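# Thread ring gauge two turns onto ball screw end

## Task

Turn the ring gauge onto the fine-pitch thread at the tip of the ball screw until it has gone on by two or more complete revolutions.

## Robot and tools

Robot: two 6-joint arms, left_arm and right_arm, each ending in a parallel two-finger gripper. In the scene frame the origin sits on the table top between the arms, +z is up, +x points out over the table, and left_arm is on the +y side. The arm names are labels only and do not match image sides. Base of left_arm: (-0.034, +0.356, 0) m, quat_wxyz (+0.999, 0, 0, +0.043). Base of right_arm: (+0.025, -0.371, 0) m, quat_wxyz (+0.996, 0, 0, +0.088).

Joint order, used everywhere: waist (joint1), shoulder (joint2), elbow (joint3), wrist pitch (joint4), wrist yaw (joint5), wrist roll (joint6). Nominal ranges in rad: waist -2.618 to 3.054, shoulder 0.000 to 3.142, elbow 0.000 to 3.142, wrist pitch -1.571 to 1.571, wrist yaw -1.571 to 1.571, wrist roll -2.094 to 2.094. A true end may differ from these by up to 0.036 rad either way.

Gripper: the fingers extend along its +z axis and close along its y axis. end_effector_position marks the point midway between the pads, roughly 1 cm short of the fingertips. Reported hand positions carry some error, larger when the arm is stretched out. A wrist camera mount is also attached to each gripper.

Rows. Every motion argument is one row of 14 numbers, each in [-1, 1], covering both arms even if only one moves: left_arm's 6 joint numbers then its opening, then right_arm's 6 joint numbers then its opening. Joint numbers are offsets, not poses, scaled so 1.0 equals 1.202 rad (waist), 1.258 (shoulder), 1.238 (elbow), 2.073 (wrist pitch), 2.022 (wrist yaw and wrist roll). Opening is absolute: +1 fully open, -1 closed.

execute_actions(actions): actions is a list of 0 to 15 actions. Each action is a table of up to 15 rows, one row per 1/30 s control step; a short table repeats its final row to fill 15 steps. Within an action, every row's offsets are measured from the joint angles at that action's start, not from the previous row; for the first action of a call, from the angles last reported in this scene. If an action would send a joint more than 0.036 rad beyond its range (measured from the angles at that action's start) it is rejected for both arms; a malformed action, or a first action failing that check, rejects the whole call and nothing moves. A joint pushed past its real end stops there, and the result may say "joint sent to its limit" (silence does not prove there is room). An empty list just returns state and images.

move(target, speed, blocking): target is one 14-number row; its offsets count from the Joint positions in the latest result that printed them. All joints travel in sync, so the hand traces a curve, and there is no avoidance of objects or of the other arm. speed (rad/s, 0.01 to 2, default 0.5) caps the joint with the longest path; paths last between 0.5 and 10 s and are cut off at 10 s. Opening values are applied at the start. Faster moves and targets set deeper past a contact press harder. blocking=false returns after 0.5 s while the arm keeps going; until a result shows the move ended, other moves and execute_actions are refused, so use wait(0) or stop. The extra "move:" line gives the ending (done, off_target, moving, held, fault), limits=held or limits=none, and each arm's joint farthest from target.

wait(seconds): 0 to 10; arms keep their last command; returns early if a running move ends. stop(): brakes a running move (needs some room; fingers continue). zoom_image(camera, region): camera is cam_left_wrist or cam_right_wrist (each 504x504); region [x0, y0, x1, y1] in pixels from the top-left, at most 504 by 504. read_manual(section): only "licences"; no motion. finished_scene(scene): give the current scene number; irreversible, so only call once the gauge is screwed on and stays there.

Results: a state line per arm with end_effector_position (m) and end_effector_quat_wxyz in the scene frame; Joint positions and Joint velocities per arm in joint order (rad, rad/s) plus finger pad gap (m; 0.094 when fully open); Joint targets, the angles joints are currently driven to; grip_measured on the opening command scale (each gripper may be off by about 1 mm). "joint command not followed" means a clearance check altered joint targets on some steps. FAULT, MOTOR HOT (from 75 °C) and OVER-TEMPERATURE FAULT lines report stops; at 90 °C the hot arm halts 10 s, at 100 °C it goes limp and falls.

Motion notes: joint speed is capped, and each joint target is kept within a lead of its measured angle (0.202 rad waist, 0.258 shoulder, 0.238 elbow, 0.573 wrist pitch, 0.522 wrist yaw and roll); targets that would shift the hand over 70 mm are scaled back. Large changes may span several actions, so command any unfinished remainder. Zero offsets can let an arm droop; correct by commanding it back to the desired angles. The simulation keeps running while you compose a reply, with the last command held.

Gripping: command an opening below grip_measured to hold; about 0.03 below is firm. Pads give roughly 50-62 N, less on very thin parts. Held parts may get brief tugs.

Avoid: arms striking or pressing on each other, anything leaving the table, dropping or slipping the gauge, slamming, and hard pushes. Hold loads briefly to limit motor heating.

Each tool is called after "Call:" by a JSON object that holds its "op" and its "data", one argument or row to a line.

## Session

Call:
{"op": "execute_actions", "data": {
  "actions": []
}}

Scene clock: 0.00 s.
left_arm: end_effector_position=(+0.5083, -0.1268, +0.2043) grip_measured=+1.000 end_effector_quat_wxyz=(+0.618, +0.747, +0.052, +0.240) | right_arm: end_effector_position=(+0.5561, -0.1800, +0.3473) grip_measured=+1.000 end_effector_quat_wxyz=(+0.278, +0.380, +0.684, +0.558)
Joint names: [waist, shoulder, elbow, wrist pitch, wrist yaw, wrist roll]
Joint positions: left_arm=[-0.692  2.602  2.288  0.174  0.522  1.942  0.094] | right_arm=[ 0.057  1.799  1.67  -0.111 -0.36   1.53   0.094]
Joint velocities: left_arm=[ 0.002  0.002 -0.007  0.081 -0.037 -0.081  0.   ] | right_arm=[-0.002 -0.012 -0.012 -0.022 -0.022  0.037  0.   ]
Joint targets: left_arm=[-0.692 2.590 2.297 0.168 0.524 1.937] | right_arm=[0.057 1.792 1.676 -0.117 -0.360 1.525]

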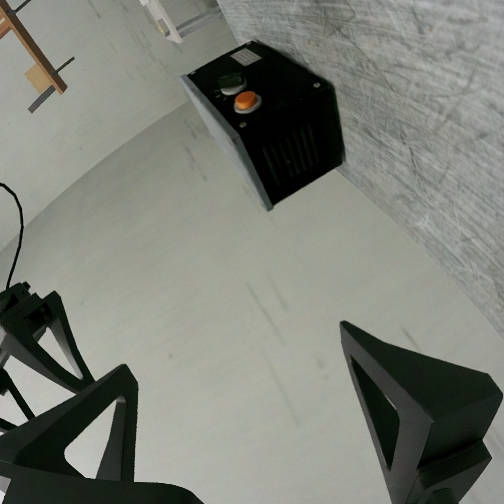

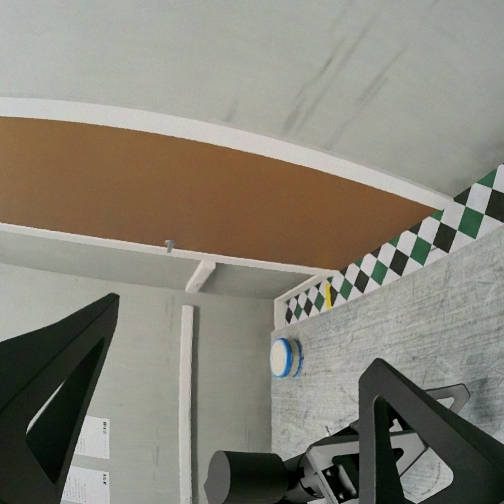

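Call:
{"op": "move", "data": {
  "target": [0.4,0,0,0,0,0,1,-0.25,0,0,0,0,0,1],
  "speed": 0.6
}}

Call:
{"op": "move", "data": {
  "target": [0,-0.955,-0.556,-0.711,-0.258,-0.96,1,0.2,-0.317,-0.057,-0.574,0.178,-0.757,1],
  "speed": 1.0
}}

Scene clock: 13.43 s.
left_arm: end_effector_position=(+0.6707, +0.1814, +0.2043) grip_measured=+1.000 end_effector_quat_wxyz=(+0.542, +0.712, +0.230, +0.382) | right_arm: end_effector_position=(+0.5890, -0.3467, +0.3473) grip_measured=+1.000 end_effector_quat_wxyz=(+0.358, +0.478, +0.619, +0.510)
Joint names: [waist, shoulder, elbow, wrist pitch, wrist yaw, wrist roll]
Joint positions: left_arm=[-0.208  2.602  2.288  0.174  0.519  1.942  0.094] | right_arm=[-0.245  1.799  1.67  -0.111 -0.36   1.53   0.094]
Joint velocities: left_arm=[-0.002  0.002 -0.012  0.066 -0.125 -0.022  0.   ] | right_arm=[-0.012 -0.007 -0.012 -0.037 -0.081  0.022  0.   ]
Joint targets: left_arm=[-0.211 2.602 2.288 0.174 0.522 1.942] | right_arm=[-0.243 1.799 1.670 -0.111 -0.360 1.530]
move: done; limits=none; left_arm: farthest joint: the waist, 0.003 radians from its target (0.481 radians at the start); right_arm: farthest joint: the waist, 0.001 radians from its target (0.301 radians at the start)

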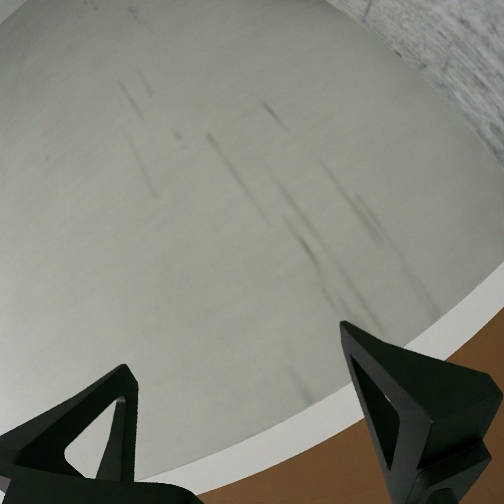

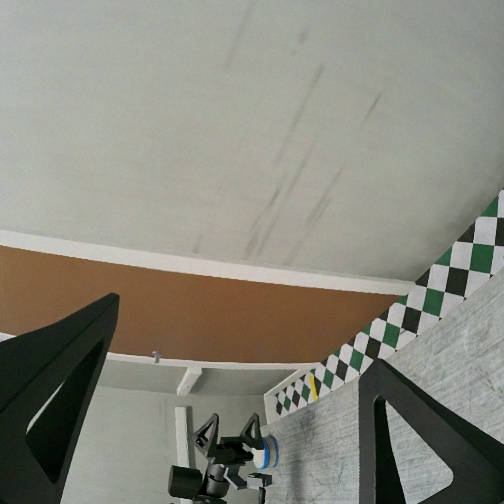

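Scene clock: 16.33 s.
left_arm: end_effector_position=(+0.2854, +0.3166, +0.2657) grip_measured=+1.000 end_effector_quat_wxyz=(+0.239, +0.065, +0.969, -0.016) | right_arm: end_effector_position=(+0.3444, -0.3168, +0.2663) grip_measured=+1.000 end_effector_quat_wxyz=(+0.240, -0.075, +0.968, +0.024)
Joint names: [waist, shoulder, elbow, wrist pitch, wrist yaw, wrist roll]
Joint positions: left_arm=[-0.208  1.412  1.607 -1.283  0.005  0.011  0.094] | right_arm=[-0.013  1.415  1.611 -1.28  -0.008  0.009  0.094]
Joint velocities: left_arm=[-0.007 -0.002 -0.002 -0.022 -0.081 -0.066  0.   ] | right_arm=[-0.002  0.012 -0.007 -0.007 -0.051 -0.022  0.   ]
Joint targets: left_arm=[-0.208 1.401 1.600 -1.299 -0.002 0.001] | right_arm=[-0.004 1.400 1.599 -1.301 -0.000 -0.001]
move: off_target (right_arm); limits=none; left_arm: farthest joint: the wrist pitch, 0.017 radians from its target (1.474 radians at the start); right_arm: farthest joint: the wrist pitch, 0.021 radians from its target (1.190 radians at the start)

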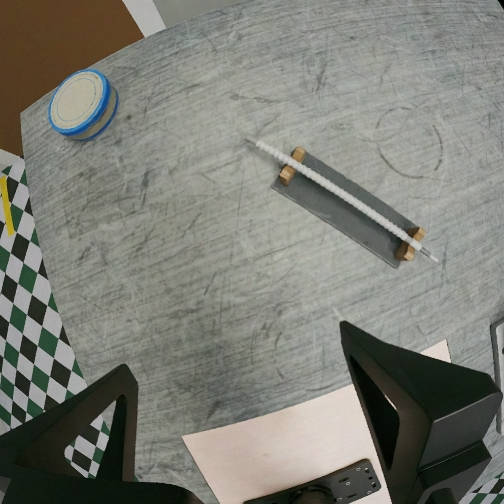

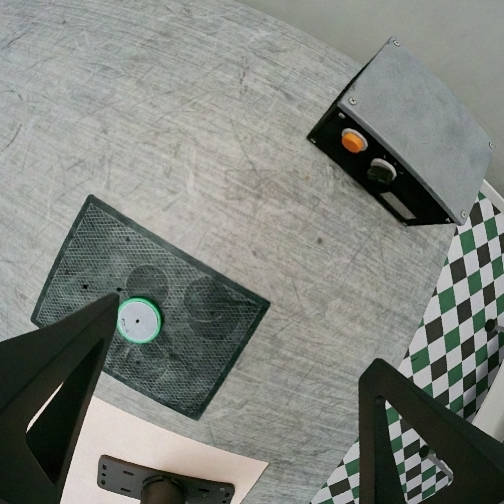

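Call:
{"op": "zoom_image", "data": {
  "camera": "cam_left_wrist",
  "region": [230,110,450,290]
}}

Call:
{"op": "zoom_image", "data": {
  "camera": "cam_right_wrist",
  "region": [90,270,190,370]
}}

Region (230, 110, 450, 290) of cam_left_wrist's 504x504 image, scaled by 2.291, with more detail than that image has; it fills the top 412 rows of this view, and the rest is white.

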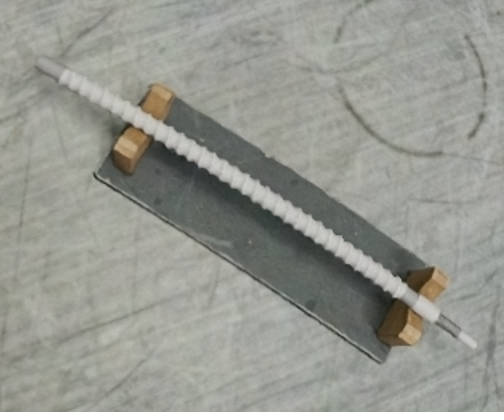

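Region (90, 270, 190, 370) of cam_right_wrist's 504x504 image, scaled by 5.040, with more detail than that image has.

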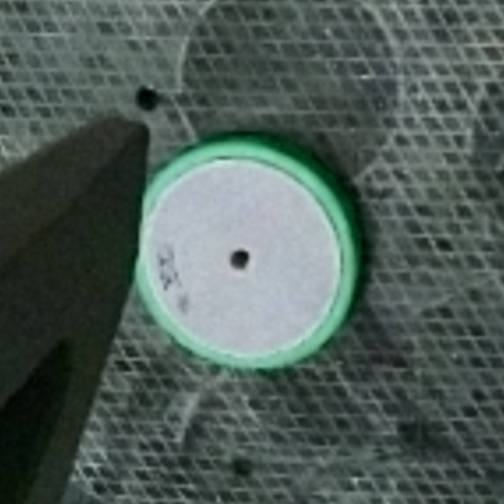

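Call:
{"op": "move", "data": {
  "target": [-0.208,0.369,0.113,-0.077,0,0,1,0.333,0.118,-0.181,-0.055,0,0,1],
  "speed": 0.7
}}

Scene clock: 37.70 s.
left_arm: end_effector_position=(+0.2905, +0.2298, +0.1403) grip_measured=+1.000 end_effector_quat_wxyz=(-0.011, +0.189, +0.982, -0.000) | right_arm: end_effector_position=(+0.2577, -0.2237, +0.1517) grip_measured=+1.000 end_effector_quat_wxyz=(+0.010, -0.271, +0.962, +0.006)
Joint names: [waist, shoulder, elbow, wrist pitch, wrist yaw, wrist roll]
Joint positions: left_arm=[-0.457  1.887  1.723 -1.427  0.005  0.01   0.094] | right_arm=[ 0.383  1.564  1.393 -1.377 -0.006  0.009  0.094]
Joint velocities: left_arm=[ 0.012  0.002 -0.012 -0.022 -0.066  0.066  0.   ] | right_arm=[-0.017 -0.007  0.017  0.007 -0.037  0.007  0.   ]
Joint targets: left_arm=[-0.459 1.876 1.747 -1.443 0.005 0.011] | right_arm=[0.387 1.564 1.387 -1.394 -0.008 0.009]
move: off_target (left_arm); limits=none; left_arm: farthest joint: the elbow, 0.024 radians from its target (0.140 radians at the start); right_arm: farthest joint: the wrist pitch, 0.017 radians from its target (0.113 radians at the start)

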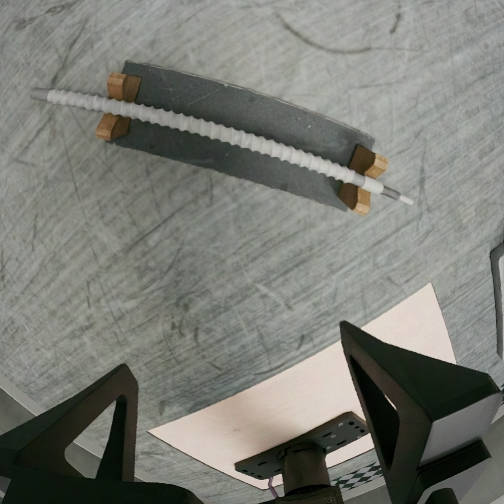

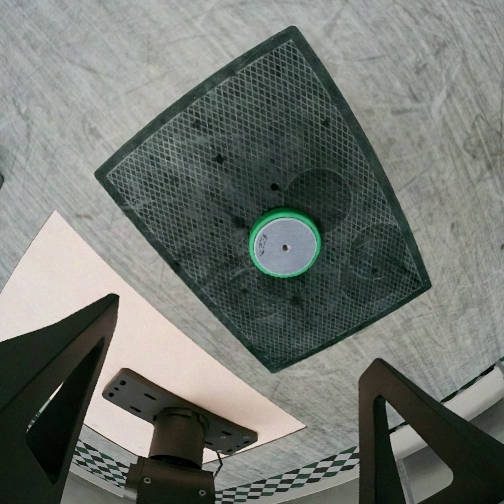

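Call:
{"op": "move", "data": {
  "target": [-0.125,0.272,0.406,-0.055,0,0,1,-0.092,0.135,-0.082,0.12,0,0,1],
  "speed": 0.7
}}

Scene clock: 50.40 s.
left_arm: end_effector_position=(+0.3412, +0.1418, +0.1321) grip_measured=+1.000 end_effector_quat_wxyz=(+0.008, +0.261, +0.965, -0.004) | right_arm: end_effector_position=(+0.3013, -0.2340, +0.0825) grip_measured=+1.000 end_effector_quat_wxyz=(-0.003, -0.221, +0.975, +0.002)
Joint names: [waist, shoulder, elbow, wrist pitch, wrist yaw, wrist roll]
Joint positions: left_arm=[-0.605  2.23   2.202 -1.526  0.005  0.01   0.094] | right_arm=[ 0.28   1.732  1.299 -1.144 -0.006  0.009  0.094]
Joint velocities: left_arm=[ 0.002  0.007 -0.022 -0.066  0.051 -0.007  0.   ] | right_arm=[-0.012  0.007  0.002 -0.051  0.037  0.022  0.   ]
Joint targets: left_arm=[-0.607 2.229 2.226 -1.542 0.005 0.010] | right_arm=[0.273 1.734 1.292 -1.128 -0.006 0.009]
move: off_target (left_arm); limits=none; left_arm: farthest joint: the elbow, 0.024 radians from its target (0.502 radians at the start); right_arm: farthest joint: the wrist pitch, 0.015 radians from its target (0.248 radians at the start)

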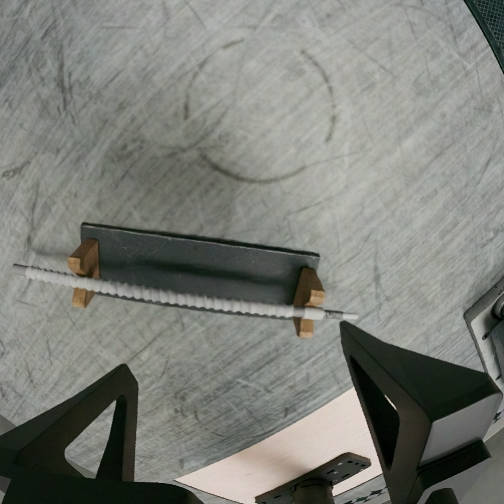

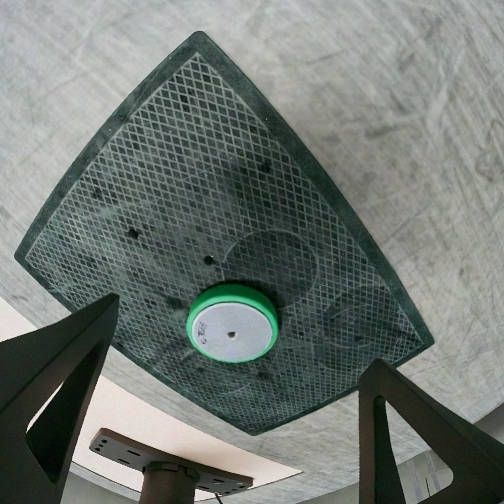

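Call:
{"op": "zoom_image", "data": {
  "camera": "cam_left_wrist",
  "region": [284,270,374,350]
}}

Call:
{"op": "zoom_image", "data": {
  "camera": "cam_left_wrist",
  "region": [0,230,110,320]
}}

Call:
{"op": "zoom_image", "data": {
  "camera": "cam_right_wrist",
  "region": [180,275,290,385]
}}

Call:
{"op": "zoom_image", "data": {
  "camera": "cam_left_wrist",
  "region": [404,260,504,430]
}}

Region (284, 270, 374, 350) of cam_left_wrist's 504x504 image, scaled by 5.600, with more detail than that image has.

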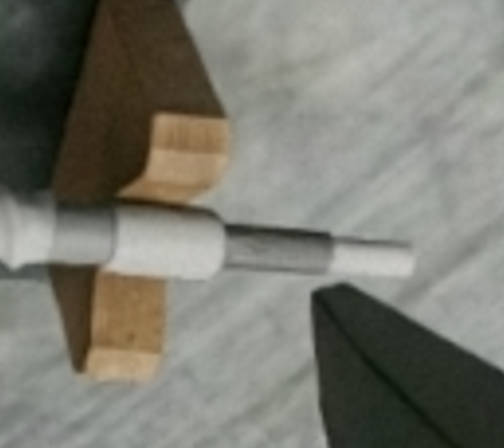

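Region (0, 230, 110, 320) of cam_left_wrist's 504x504 image, scaled by 4.582, with more detail than that image has; it fills the top 412 rows of this view, and the rest is white.

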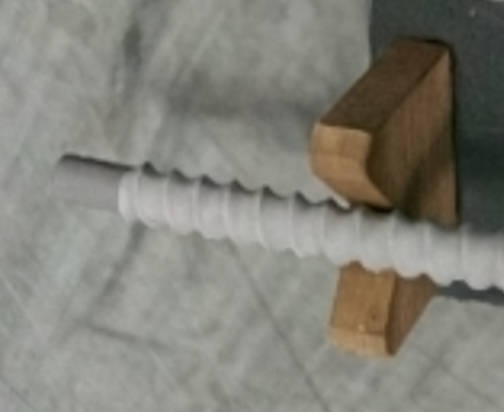

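Region (180, 275, 290, 385) of cam_right_wrist's 504x504 image, scaled by 4.582, with more detail than that image has.

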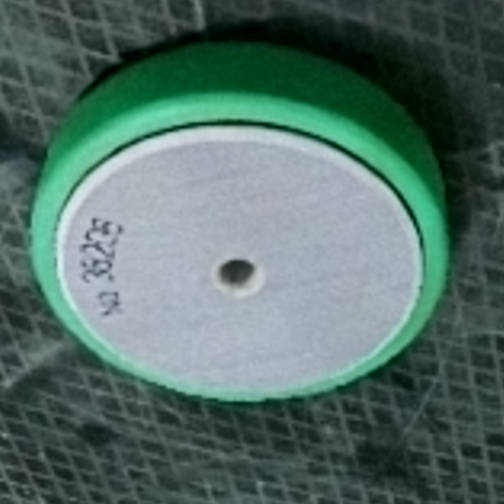

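Region (404, 260, 504, 430) of cam_left_wrist's 504x504 image, scaled by 2.965, with more detail than that image has; it fills the left 296 columns of this view, and the rest is white.

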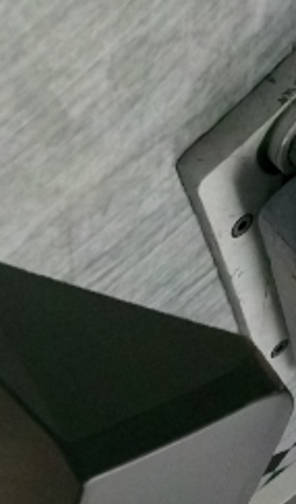

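Call:
{"op": "move", "data": {
  "target": [0,0,0.02,0,0,0,1,0.6,-0.16,0.087,-0.12,0,0,1],
  "speed": 0.7
}}

Scene clock: 59.67 s.
left_arm: end_effector_position=(+0.3411, +0.1418, +0.1321) grip_measured=+1.000 end_effector_quat_wxyz=(+0.007, +0.261, +0.965, -0.004) | right_arm: end_effector_position=(+0.1295, -0.1179, +0.1548) grip_measured=+1.000 end_effector_quat_wxyz=(+0.015, -0.550, +0.835, +0.013)
Joint names: [waist, shoulder, elbow, wrist pitch, wrist yaw, wrist roll]
Joint positions: left_arm=[-0.605  2.23   2.202 -1.527  0.005  0.01   0.094] | right_arm=[ 0.999  1.546  1.387 -1.374 -0.004  0.009  0.094]
Joint velocities: left_arm=[ 0.002  0.002  0.002 -0.022 -0.007 -0.037  0.   ] | right_arm=[-0.002 -0.007 -0.007 -0.051  0.051  0.051  0.   ]
Joint targets: left_arm=[-0.605 2.230 2.227 -1.526 0.005 0.010] | right_arm=[1.001 1.531 1.407 -1.392 -0.006 0.009]
move: off_target (left_arm); limits=none; left_arm: farthest joint: the elbow, 0.025 radians from its target (0.025 radians at the start); right_arm: farthest joint: the elbow, 0.019 radians from its target (0.107 radians at the start)

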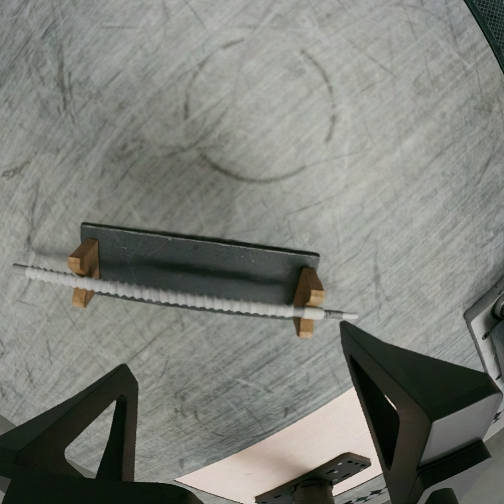

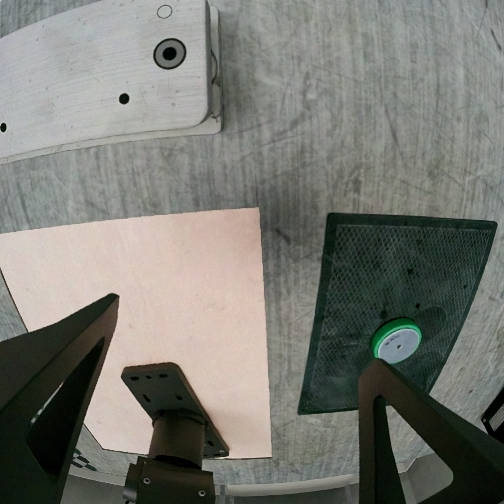

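Call:
{"op": "move", "data": {
  "target": [0,-0.006,-0.147,0.083,0,-0.632,1,-0.565,0.12,-0.228,0.198,0,0,1],
  "speed": 0.8
}}

Scene clock: 85.37 s.
left_arm: end_effector_position=(+0.3423, +0.1412, +0.0886) grip_measured=+1.000 end_effector_quat_wxyz=(-0.002, -0.362, +0.932, -0.001) | right_arm: end_effector_position=(+0.2819, -0.2294, +0.0490) grip_measured=+1.000 end_effector_quat_wxyz=(+0.007, -0.243, +0.970, +0.004)
Joint names: [waist, shoulder, elbow, wrist pitch, wrist yaw, wrist roll]
Joint positions: left_arm=[-0.605  2.23   2.028 -1.369  0.005 -1.258  0.094] | right_arm=[ 0.324  1.691  1.115 -0.979 -0.005  0.009  0.094]
Joint velocities: left_arm=[ 0.007 -0.002  0.007 -0.066  0.007  0.022  0.   ] | right_arm=[ 0.017  0.002  0.012 -0.022 -0.022  0.022  0.   ]
Joint targets: left_arm=[-0.605 2.222 2.020 -1.355 0.005 -1.268] | right_arm=[0.319 1.697 1.105 -0.964 -0.005 0.009]
move: done; limits=none; left_arm: farthest joint: the wrist pitch, 0.014 radians from its target (0.172 radians at the start); right_arm: farthest joint: the wrist pitch, 0.016 radians from its target (0.411 radians at the start)

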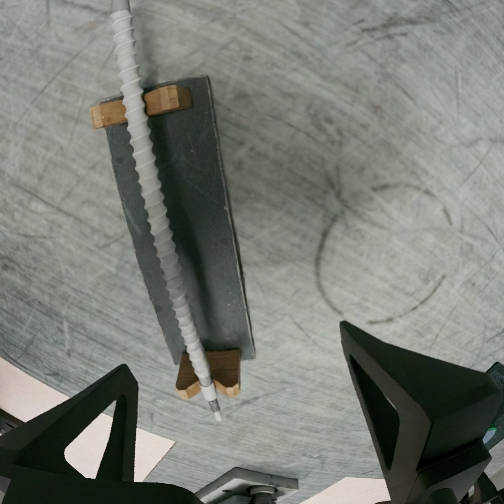

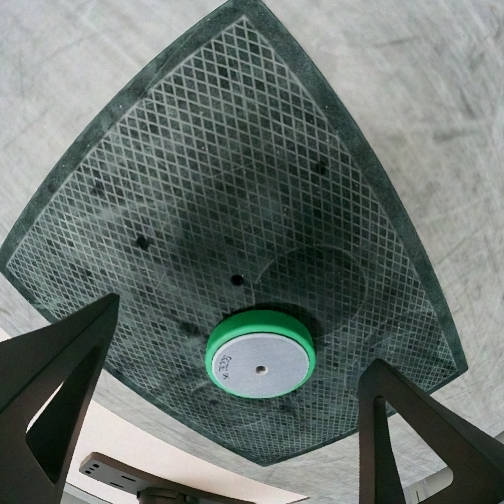

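Call:
{"op": "move", "data": {
  "target": [0.016,-0.076,-0.164,0.058,0,0.012,1,0,0,0,0,0,-0.786,1],
  "speed": 1.2
}}

Scene clock: 92.43 s.
left_arm: end_effector_position=(+0.3269, +0.1552, +0.0683) grip_measured=+1.000 end_effector_quat_wxyz=(-0.008, -0.360, +0.933, +0.006) | right_arm: end_effector_position=(+0.2819, -0.2294, +0.0490) grip_measured=+1.000 end_effector_quat_wxyz=(-0.008, +0.860, -0.511, +0.002)
Joint names: [waist, shoulder, elbow, wrist pitch, wrist yaw, wrist roll]
Joint positions: left_arm=[-0.594  2.16   1.834 -1.264  0.005 -1.243  0.094] | right_arm=[ 0.324  1.691  1.115 -0.979 -0.005 -1.57   0.094]
Joint velocities: left_arm=[ 0.012 -0.012 -0.012  0.022  0.022 -0.007  0.   ] | right_arm=[ 0.002 -0.002 -0.007 -0.066 -0.007 -0.037  0.   ]
Joint targets: left_arm=[-0.585 2.134 1.825 -1.249 0.005 -1.234] | right_arm=[0.324 1.691 1.115 -0.979 -0.005 -1.581]
move: off_target (left_arm); limits=none; left_arm: farthest joint: the shoulder, 0.025 radians from its target (0.096 radians at the start); right_arm: farthest joint: the wrist roll, 0.010 radians from its target (1.589 radians at the start)

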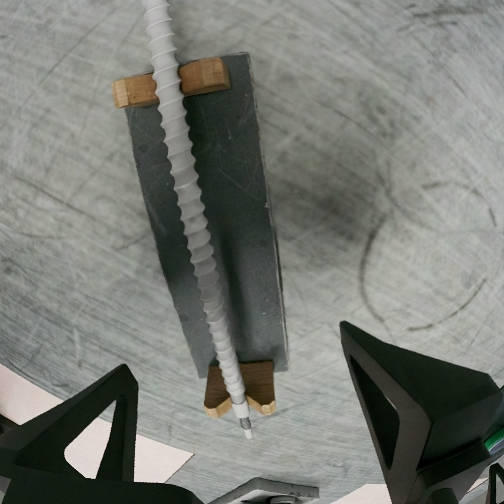

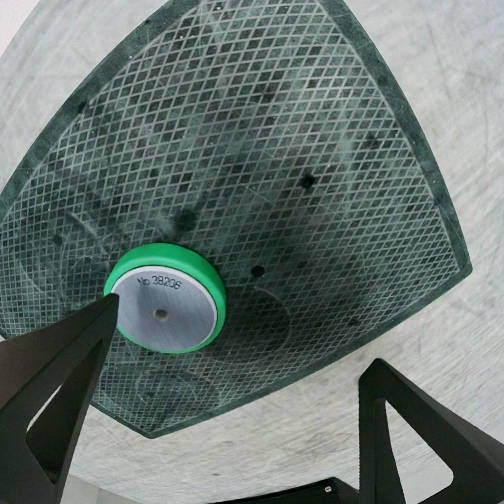

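Call:
{"op": "move", "data": {
  "target": [0.056,-0.01,-0.023,0.027,0,0.032,1,-0.049,-0.092,-0.106,0.012,0,0,1],
  "speed": 0.3
}}

Scene clock: 106.23 s.
left_arm: end_effector_position=(+0.3433, +0.1769, +0.0632) grip_measured=+1.000 end_effector_quat_wxyz=(-0.001, -0.364, +0.931, -0.002) | right_arm: end_effector_position=(+0.2626, -0.2552, +0.0457) grip_measured=+1.000 end_effector_quat_wxyz=(-0.005, +0.847, -0.532, +0.000)
Joint names: [waist, shoulder, elbow, wrist pitch, wrist yaw, wrist roll]
Joint positions: left_arm=[-0.529  2.16   1.814 -1.223  0.005 -1.187  0.094] | right_arm=[ 0.273  1.593  0.995 -0.963 -0.005 -1.57   0.094]
Joint velocities: left_arm=[-0.002 -0.022 -0.002 -0.051  0.022 -0.007  0.   ] | right_arm=[-0.007 -0.012 -0.012 -0.037 -0.007  0.022  0.   ]
Joint targets: left_arm=[-0.526 2.147 1.806 -1.208 0.005 -1.178] | right_arm=[0.265 1.576 0.983 -0.954 -0.005 -1.570]
move: done; limits=none; left_arm: farthest joint: the wrist pitch, 0.015 radians from its target (0.056 radians at the start); right_arm: farthest joint: the shoulder, 0.018 radians from its target (0.116 radians at the start)

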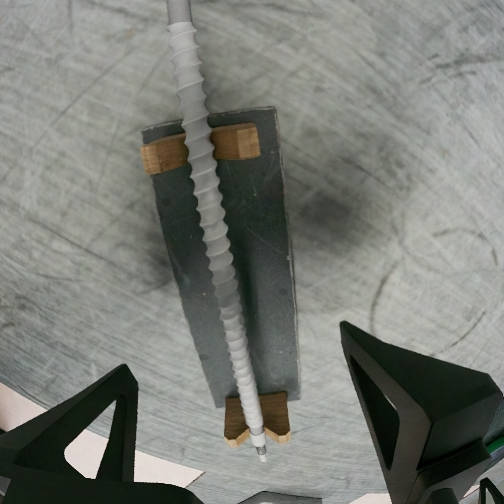

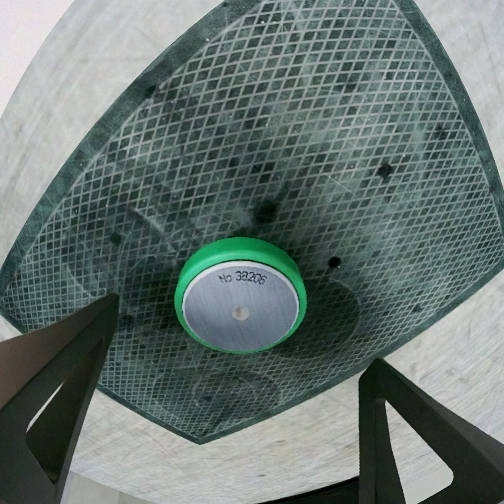

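Call:
{"op": "move", "data": {
  "target": [0,-0.01,0,0,0,0,-0.35,0,-0.01,0,0,0,0.781,1],
  "speed": 1.2
}}

Scene clock: 111.97 s.
left_arm: end_effector_position=(+0.3434, +0.1768, +0.0632) grip_measured=-0.348 end_effector_quat_wxyz=(-0.001, -0.364, +0.932, -0.003) | right_arm: end_effector_position=(+0.2626, -0.2552, +0.0457) grip_measured=+1.000 end_effector_quat_wxyz=(+0.004, -0.223, +0.975, +0.003)
Joint names: [waist, shoulder, elbow, wrist pitch, wrist yaw, wrist roll]
Joint positions: left_arm=[-0.529  2.16   1.814 -1.223  0.005 -1.187  0.031] | right_arm=[ 0.273  1.593  0.995 -0.963 -0.005 -0.002  0.094]
Joint velocities: left_arm=[-0.007 -0.012  0.007  0.051  0.007  0.037 -0.   ] | right_arm=[ 0.007  0.007  0.007  0.037 -0.037 -0.007  0.   ]
Joint targets: left_arm=[-0.529 2.147 1.814 -1.223 0.005 -1.187] | right_arm=[0.273 1.581 0.995 -0.963 -0.005 0.008]
move: done; limits=none; left_arm: farthest joint: the shoulder, 0.012 radians from its target (0.012 radians at the start); right_arm: farthest joint: the shoulder, 0.013 radians from its target (0.013 radians at the start)

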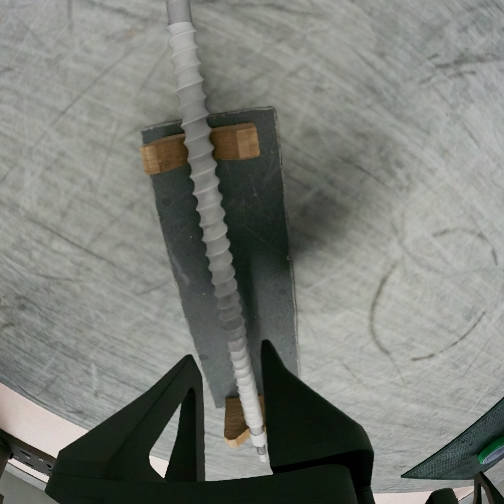

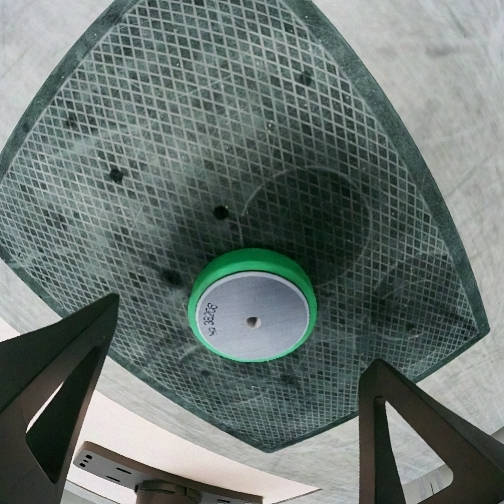

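Call:
{"op": "move", "data": {
  "target": [-0.007,0.016,-0.023,0.026,0,0,-0.35,-0.012,0.032,-0.076,0.059,0,0,1],
  "speed": 0.15
}}

Scene clock: 118.73 s.
left_arm: end_effector_position=(+0.3459, +0.1756, +0.0510) grip_measured=-0.348 end_effector_quat_wxyz=(-0.001, -0.364, +0.932, -0.003) | right_arm: end_effector_position=(+0.2580, -0.2589, +0.0184) grip_measured=+1.000 end_effector_quat_wxyz=(-0.001, -0.220, +0.975, +0.002)
Joint names: [waist, shoulder, elbow, wrist pitch, wrist yaw, wrist roll]
Joint positions: left_arm=[-0.529  2.177  1.793 -1.184  0.005 -1.187  0.031] | right_arm=[ 0.268  1.626  0.911 -0.856 -0.005 -0.001  0.094]
Joint velocities: left_arm=[-0.002 -0.007  0.007 -0.022 -0.007  0.051  0.   ] | right_arm=[-0.017  0.007  0.012 -0.007 -0.022 -0.051  0.   ]
Joint targets: left_arm=[-0.537 2.180 1.786 -1.169 0.005 -1.187] | right_arm=[0.259 1.634 0.901 -0.840 -0.005 -0.002]
move: done; limits=none; left_arm: farthest joint: the wrist pitch, 0.015 radians from its target (0.053 radians at the start); right_arm: farthest joint: the wrist pitch, 0.016 radians from its target (0.122 radians at the start)

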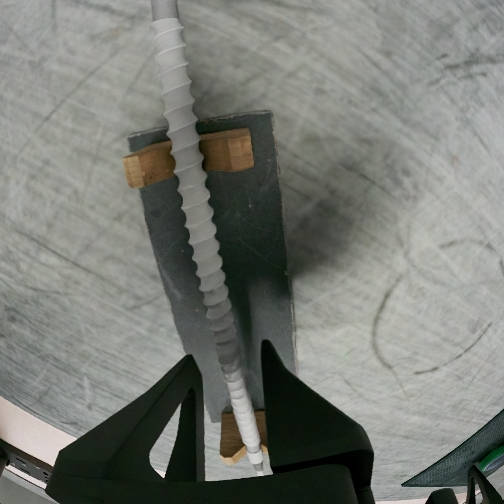

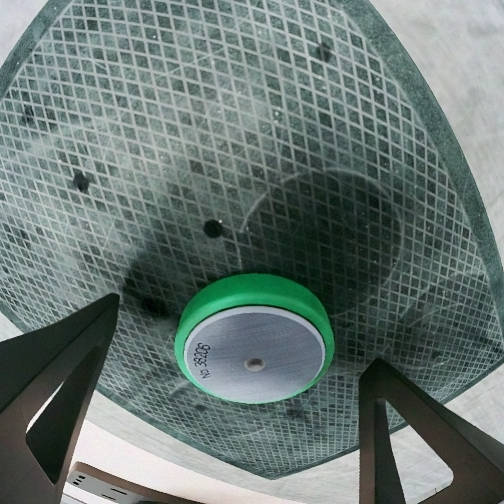

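Call:
{"op": "move", "data": {
  "target": [0,0.011,-0.034,0.028,0,0,-0.35,0,0,0,0,0,0,0.0],
  "speed": 0.1
}}

Scene clock: 124.10 s.
left_arm: end_effector_position=(+0.3456, +0.1758, +0.0378) grip_measured=-0.348 end_effector_quat_wxyz=(-0.002, -0.364, +0.932, -0.002) | right_arm: end_effector_position=(+0.2581, -0.2589, +0.0184) grip_measured=+0.066 end_effector_quat_wxyz=(-0.001, -0.220, +0.975, +0.002)
Joint names: [waist, shoulder, elbow, wrist pitch, wrist yaw, wrist roll]
Joint positions: left_arm=[-0.529  2.189  1.759 -1.141  0.005 -1.187  0.031] | right_arm=[ 0.268  1.626  0.911 -0.856 -0.005 -0.001  0.05 ]
Joint velocities: left_arm=[-0.007 -0.002 -0.012 -0.007  0.007 -0.007 -0.001] | right_arm=[-0.012 -0.007 -0.007  0.037  0.066  0.037 -0.001]
Joint targets: left_arm=[-0.529 2.191 1.751 -1.126 0.005 -1.187] | right_arm=[0.268 1.626 0.911 -0.856 -0.005 -0.001]
move: done; limits=none; left_arm: farthest joint: the wrist pitch, 0.015 radians from its target (0.058 radians at the start); right_arm: farthest joint: the waist, 0.000 radians from its target (0.000 radians at the start)

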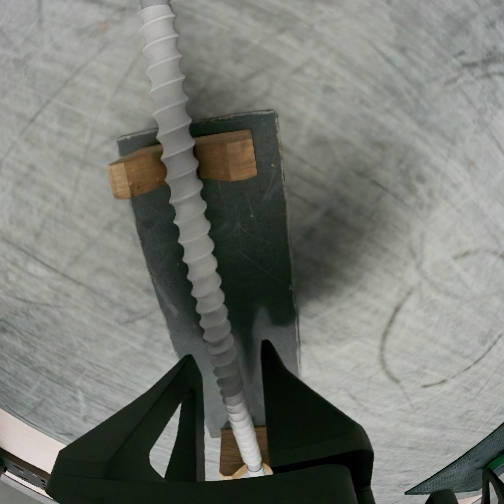

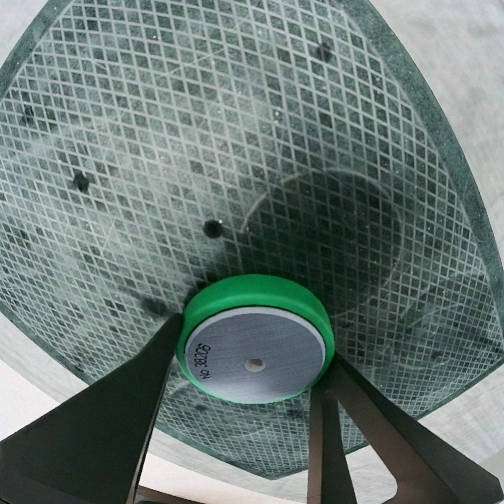

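Call:
{"op": "execute_actions", "data": {
  "actions": [
    [[0,0,0,0,0,0,-0.6,0,0,0,0,0,0,0.45]]
  ]
}}

Call:
{"op": "move", "data": {
  "target": [0,0,0,0,0,0,-0.9,0,0,0,0,0,-0.781,0.45],
  "speed": 1.3
}}

Call:
{"op": "execute_actions", "data": {
  "actions": [
    [[0,0,0,0,0,0,-0.9,0,0,0,0,0,0,0.0]],
    [[0,0,0,0,0,0,-0.9,0,0,0,0,0,0,0.0]]
  ]
}}

Scene clock: 127.67 s.
left_arm: end_effector_position=(+0.3458, +0.1757, +0.0379) grip_measured=-0.598 end_effector_quat_wxyz=(-0.001, -0.364, +0.932, -0.002) | right_arm: end_effector_position=(+0.2581, -0.2589, +0.0184) grip_measured=+0.449 end_effector_quat_wxyz=(-0.001, -0.220, +0.975, +0.002)
Joint names: [waist, shoulder, elbow, wrist pitch, wrist yaw, wrist roll]
Joint positions: left_arm=[-0.529  2.189  1.759 -1.141  0.005 -1.187  0.019] | right_arm=[ 0.268  1.626  0.911 -0.856 -0.005 -0.001  0.068]
Joint velocities: left_arm=[-0.002  0.007 -0.012 -0.007  0.037 -0.007 -0.   ] | right_arm=[ 0.002  0.007 -0.022 -0.007 -0.051 -0.022  0.001]
Joint targets: left_arm=[-0.529 2.189 1.759 -1.141 0.005 -1.187] | right_arm=[0.268 1.626 0.911 -0.856 -0.005 -0.001]

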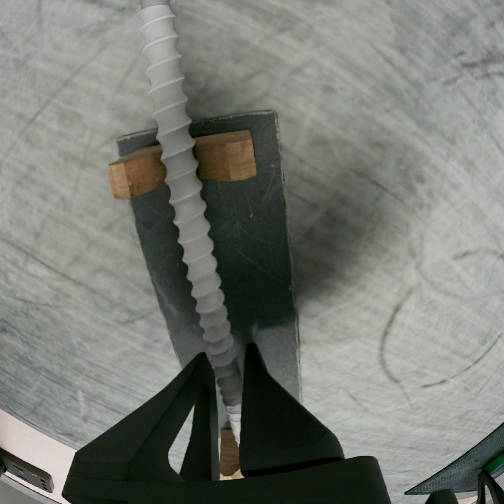

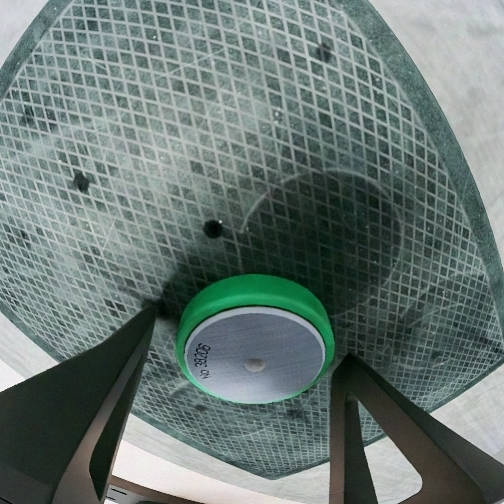

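Scene clock: 129.90 s.
left_arm: end_effector_position=(+0.3457, +0.1754, +0.0379) grip_measured=-0.811 end_effector_quat_wxyz=(-0.002, -0.364, +0.932, -0.002) | right_arm: end_effector_position=(+0.2581, -0.2589, +0.0184) grip_measured=+0.449 end_effector_quat_wxyz=(-0.001, +0.845, -0.535, -0.002)
Joint names: [waist, shoulder, elbow, wrist pitch, wrist yaw, wrist roll]
Joint positions: left_arm=[-0.529  2.189  1.759 -1.141  0.006 -1.187  0.009] | right_arm=[ 0.268  1.626  0.911 -0.856 -0.005 -1.57   0.068]
Joint velocities: left_arm=[-0.007  0.007  0.002 -0.037 -0.037 -0.022 -0.001] | right_arm=[-0.002 -0.012 -0.007 -0.037 -0.037  0.037 -0.001]
Joint targets: left_arm=[-0.529 2.189 1.759 -1.141 0.005 -1.187] | right_arm=[0.268 1.626 0.911 -0.856 -0.005 -1.581]
move: done; limits=none; left_arm: farthest joint: the wrist yaw, 0.001 radians from its target (0.000 radians at the start); right_arm: farthest joint: the wrist roll, 0.010 radians from its target (1.579 radians at the start)

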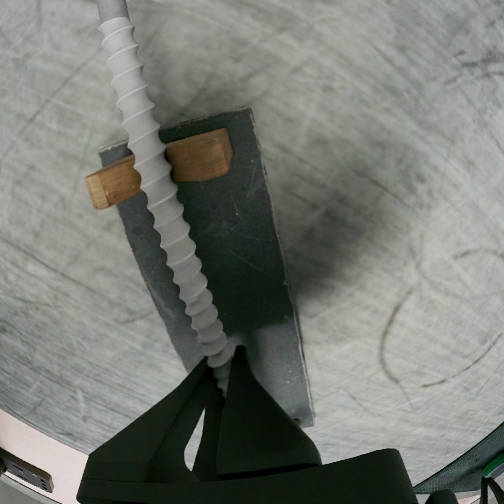

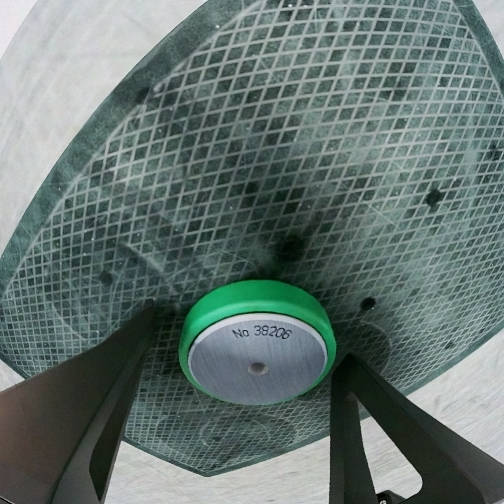

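Scene clock: 130.90 s.
left_arm: end_effector_position=(+0.3457, +0.1754, +0.0379) grip_measured=-0.811 end_effector_quat_wxyz=(-0.002, -0.364, +0.932, -0.002) | right_arm: end_effector_position=(+0.2586, -0.2587, +0.0184) grip_measured=+0.066 end_effector_quat_wxyz=(-0.002, +0.845, -0.535, -0.001)
Joint names: [waist, shoulder, elbow, wrist pitch, wrist yaw, wrist roll]
Joint positions: left_arm=[-0.529  2.189  1.759 -1.141  0.006 -1.187  0.009] | right_arm=[ 0.268  1.626  0.911 -0.854 -0.005 -1.57   0.05 ]
Joint velocities: left_arm=[-0.012 -0.002  0.012  0.007  0.007  0.022 -0.001] | right_arm=[ 0.002  0.007 -0.012  0.007  0.051 -0.051  0.001]
Joint targets: left_arm=[-0.529 2.189 1.759 -1.141 0.006 -1.187] | right_arm=[0.268 1.626 0.911 -0.854 -0.005 -1.570]

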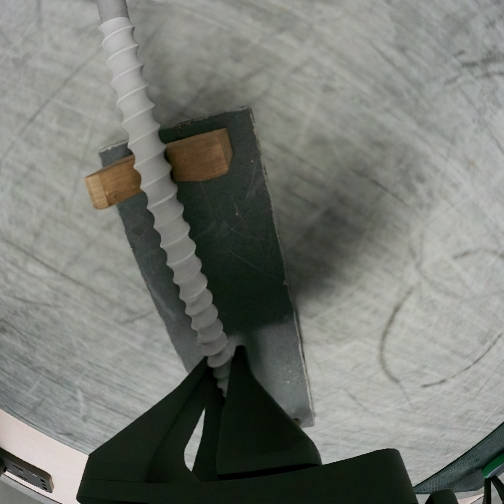

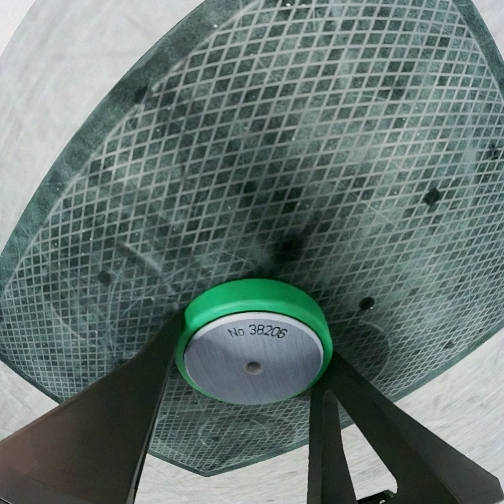

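Call:
{"op": "move", "data": {
  "target": [0,-0.03,0.229,-0.141,0,0,-0.9,0,-0.09,0.213,-0.172,0,0,0.0],
  "speed": 0.3
}}

Scene clock: 141.67 s.
left_arm: end_effector_position=(+0.3456, +0.1755, +0.1075) grip_measured=-0.811 end_effector_quat_wxyz=(-0.004, -0.364, +0.932, -0.001) | right_arm: end_effector_position=(+0.2592, -0.2584, +0.0980) grip_measured=+0.066 end_effector_quat_wxyz=(-0.002, +0.845, -0.535, -0.002)
Joint names: [waist, shoulder, elbow, wrist pitch, wrist yaw, wrist roll]
Joint positions: left_arm=[-0.529  2.177  2.017 -1.416  0.006 -1.187  0.009] | right_arm=[ 0.268  1.534  1.15  -1.187 -0.005 -1.57   0.05 ]
Joint velocities: left_arm=[-0.007  0.002 -0.012  0.007  0.007  0.037  0.001] | right_arm=[-0.022 -0.012  0.002 -0.022 -0.11  -0.007 -0.001]
Joint targets: left_arm=[-0.529 2.151 2.043 -1.433 0.006 -1.187] | right_arm=[0.268 1.513 1.175 -1.210 -0.005 -1.570]
move: off_target (left_arm, right_arm); limits=none; left_arm: farthest joint: the shoulder, 0.026 radians from its target (0.037 radians at the start); right_arm: farthest joint: the elbow, 0.024 radians from its target (0.264 radians at the start)

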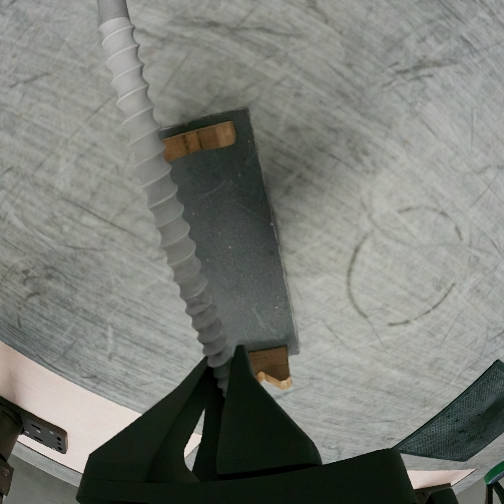

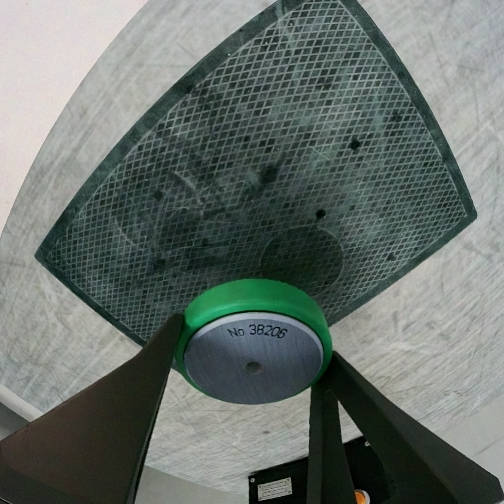

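Call:
{"op": "move", "data": {
  "target": [-0.065,-0.243,-0.563,0.569,0,-0.065,-0.9,0.1,-0.192,-0.596,1.0,0,0.776,0.0],
  "speed": 0.9
}}

Scene clock: 154.23 s.
left_arm: end_effector_position=(+0.4091, +0.1059, +0.0988) grip_measured=-0.810 end_effector_quat_wxyz=(+0.215, -0.364, +0.861, -0.283) | right_arm: end_effector_position=(+0.3649, -0.1591, +0.1975) grip_measured=+0.066 end_effector_quat_wxyz=(+0.652, -0.208, +0.706, +0.182)
Joint names: [waist, shoulder, elbow, wrist pitch, wrist yaw, wrist roll]
Joint positions: left_arm=[-0.599  1.902  1.324 -0.265  0.006 -1.314  0.009] | right_arm=[ 0.379  1.32   0.414  0.822 -0.005 -0.013  0.05 ]
Joint velocities: left_arm=[-0.007  0.017  0.007 -0.007  0.051 -0.051  0.   ] | right_arm=[-0.017 -0.012 -0.002 -0.007  0.051 -0.037  0.   ]
Joint targets: left_arm=[-0.607 1.871 1.320 -0.236 0.006 -1.318] | right_arm=[0.388 1.292 0.413 0.886 -0.005 -0.001]
move: off_target (left_arm, right_arm); limits=none; left_arm: farthest joint: the shoulder, 0.031 radians from its target (0.306 radians at the start); right_arm: farthest joint: the wrist pitch, 0.064 radians from its target (2.073 radians at the start)

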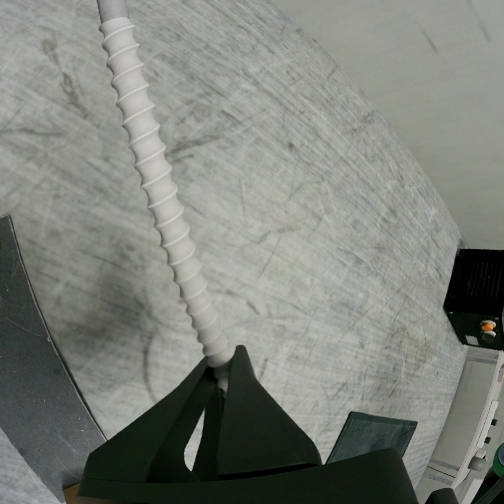

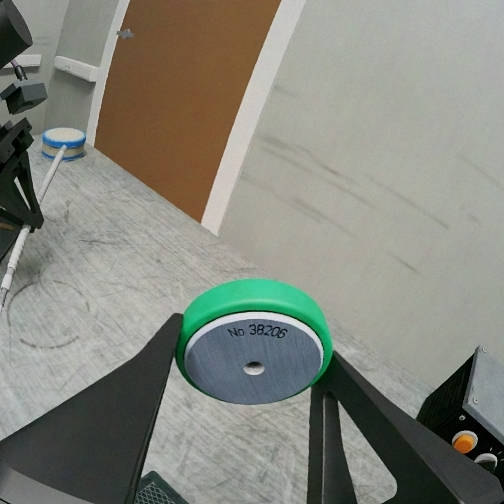

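Call:
{"op": "move", "data": {
  "target": [-0.079,-0.291,-0.565,0.613,0,-0.07,-0.9,0.15,-0.032,0,0.067,0,0.01,0.0],
  "speed": 0.8
}}

Scene clock: 158.93 s.
left_arm: end_effector_position=(+0.3453, +0.0957, +0.2286) grip_measured=-0.810 end_effector_quat_wxyz=(+0.369, -0.287, +0.634, -0.616) | right_arm: end_effector_position=(+0.3235, -0.1046, +0.2206) grip_measured=+0.066 end_effector_quat_wxyz=(+0.662, -0.254, +0.659, +0.251)
Joint names: [waist, shoulder, elbow, wrist pitch, wrist yaw, wrist roll]
Joint positions: left_arm=[-0.687  1.563  0.627  0.967  0.006 -1.455  0.009] | right_arm=[ 0.55   1.308  0.414  0.896 -0.005 -0.005  0.05 ]
Joint velocities: left_arm=[-0.007 -0.007  0.012  0.037 -0.022  0.051 -0.001] | right_arm=[ 0.002 -0.012  0.002  0.022  0.007 -0.081 -0.   ]
Joint targets: left_arm=[-0.694 1.536 0.624 1.006 0.006 -1.456] | right_arm=[0.559 1.280 0.414 0.960 -0.005 0.007]
move: off_target (left_arm, right_arm); limits=none; left_arm: farthest joint: the wrist pitch, 0.039 radians from its target (1.271 radians at the start); right_arm: farthest joint: the wrist pitch, 0.065 radians from its target (0.139 radians at the start)

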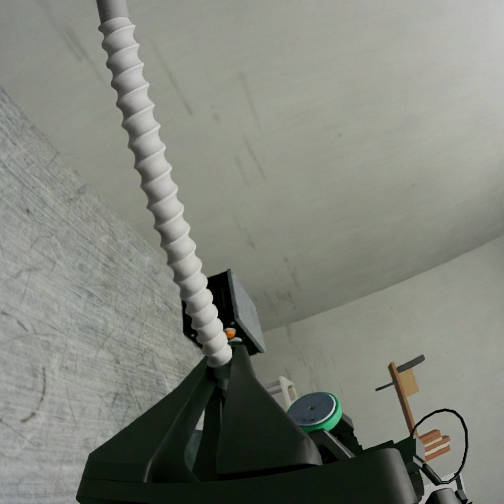

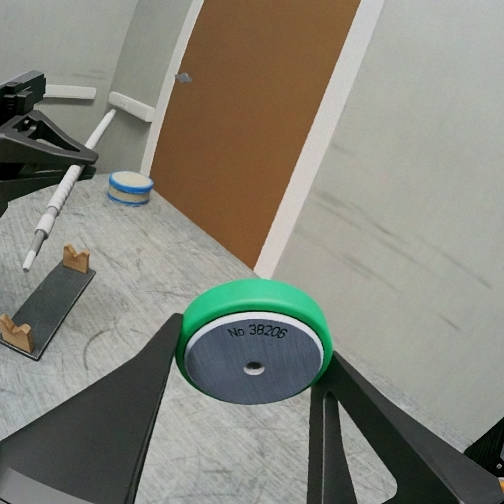

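Call:
{"op": "move", "data": {
  "target": [0,-0.021,0,0.019,0,0,-0.9,0.211,-0.022,0,0.031,0,0,0.0],
  "speed": 0.3
}}

Scene clock: 162.67 s.
left_arm: end_effector_position=(+0.3453, +0.0957, +0.2289) grip_measured=-0.810 end_effector_quat_wxyz=(+0.370, -0.286, +0.634, -0.616) | right_arm: end_effector_position=(+0.2492, -0.0397, +0.2205) grip_measured=+0.066 end_effector_quat_wxyz=(+0.626, -0.333, +0.623, +0.331)
Joint names: [waist, shoulder, elbow, wrist pitch, wrist yaw, wrist roll]
Joint positions: left_arm=[-0.687  1.563  0.627  0.968  0.006 -1.455  0.009] | right_arm=[ 0.797  1.308  0.414  0.895 -0.004 -0.005  0.05 ]
Joint velocities: left_arm=[ 0.002 -0.002  0.002  0.037 -0.007 -0.022  0.   ] | right_arm=[ 0.027  0.007 -0.007  0.095 -0.051 -0.095  0.   ]
Joint targets: left_arm=[-0.687 1.537 0.627 1.006 0.006 -1.455] | right_arm=[0.804 1.280 0.414 0.960 -0.005 -0.005]
move: off_target (left_arm, right_arm); limits=none; left_arm: farthest joint: the wrist pitch, 0.038 radians from its target (0.039 radians at the start); right_arm: farthest joint: the wrist pitch, 0.065 radians from its target (0.064 radians at the start)

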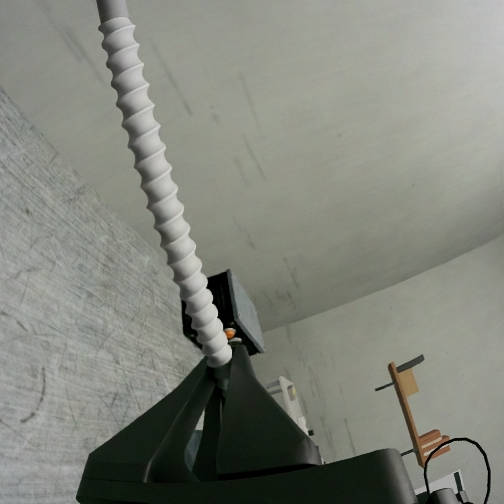

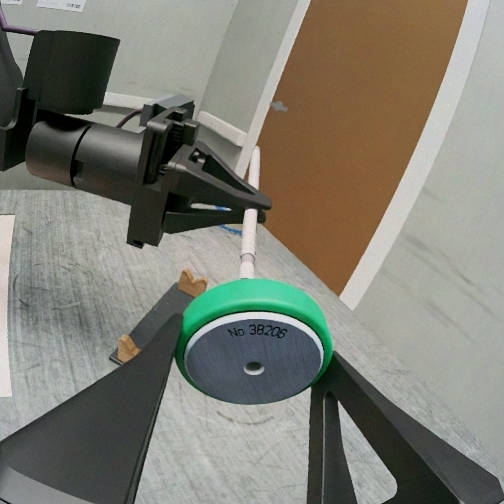

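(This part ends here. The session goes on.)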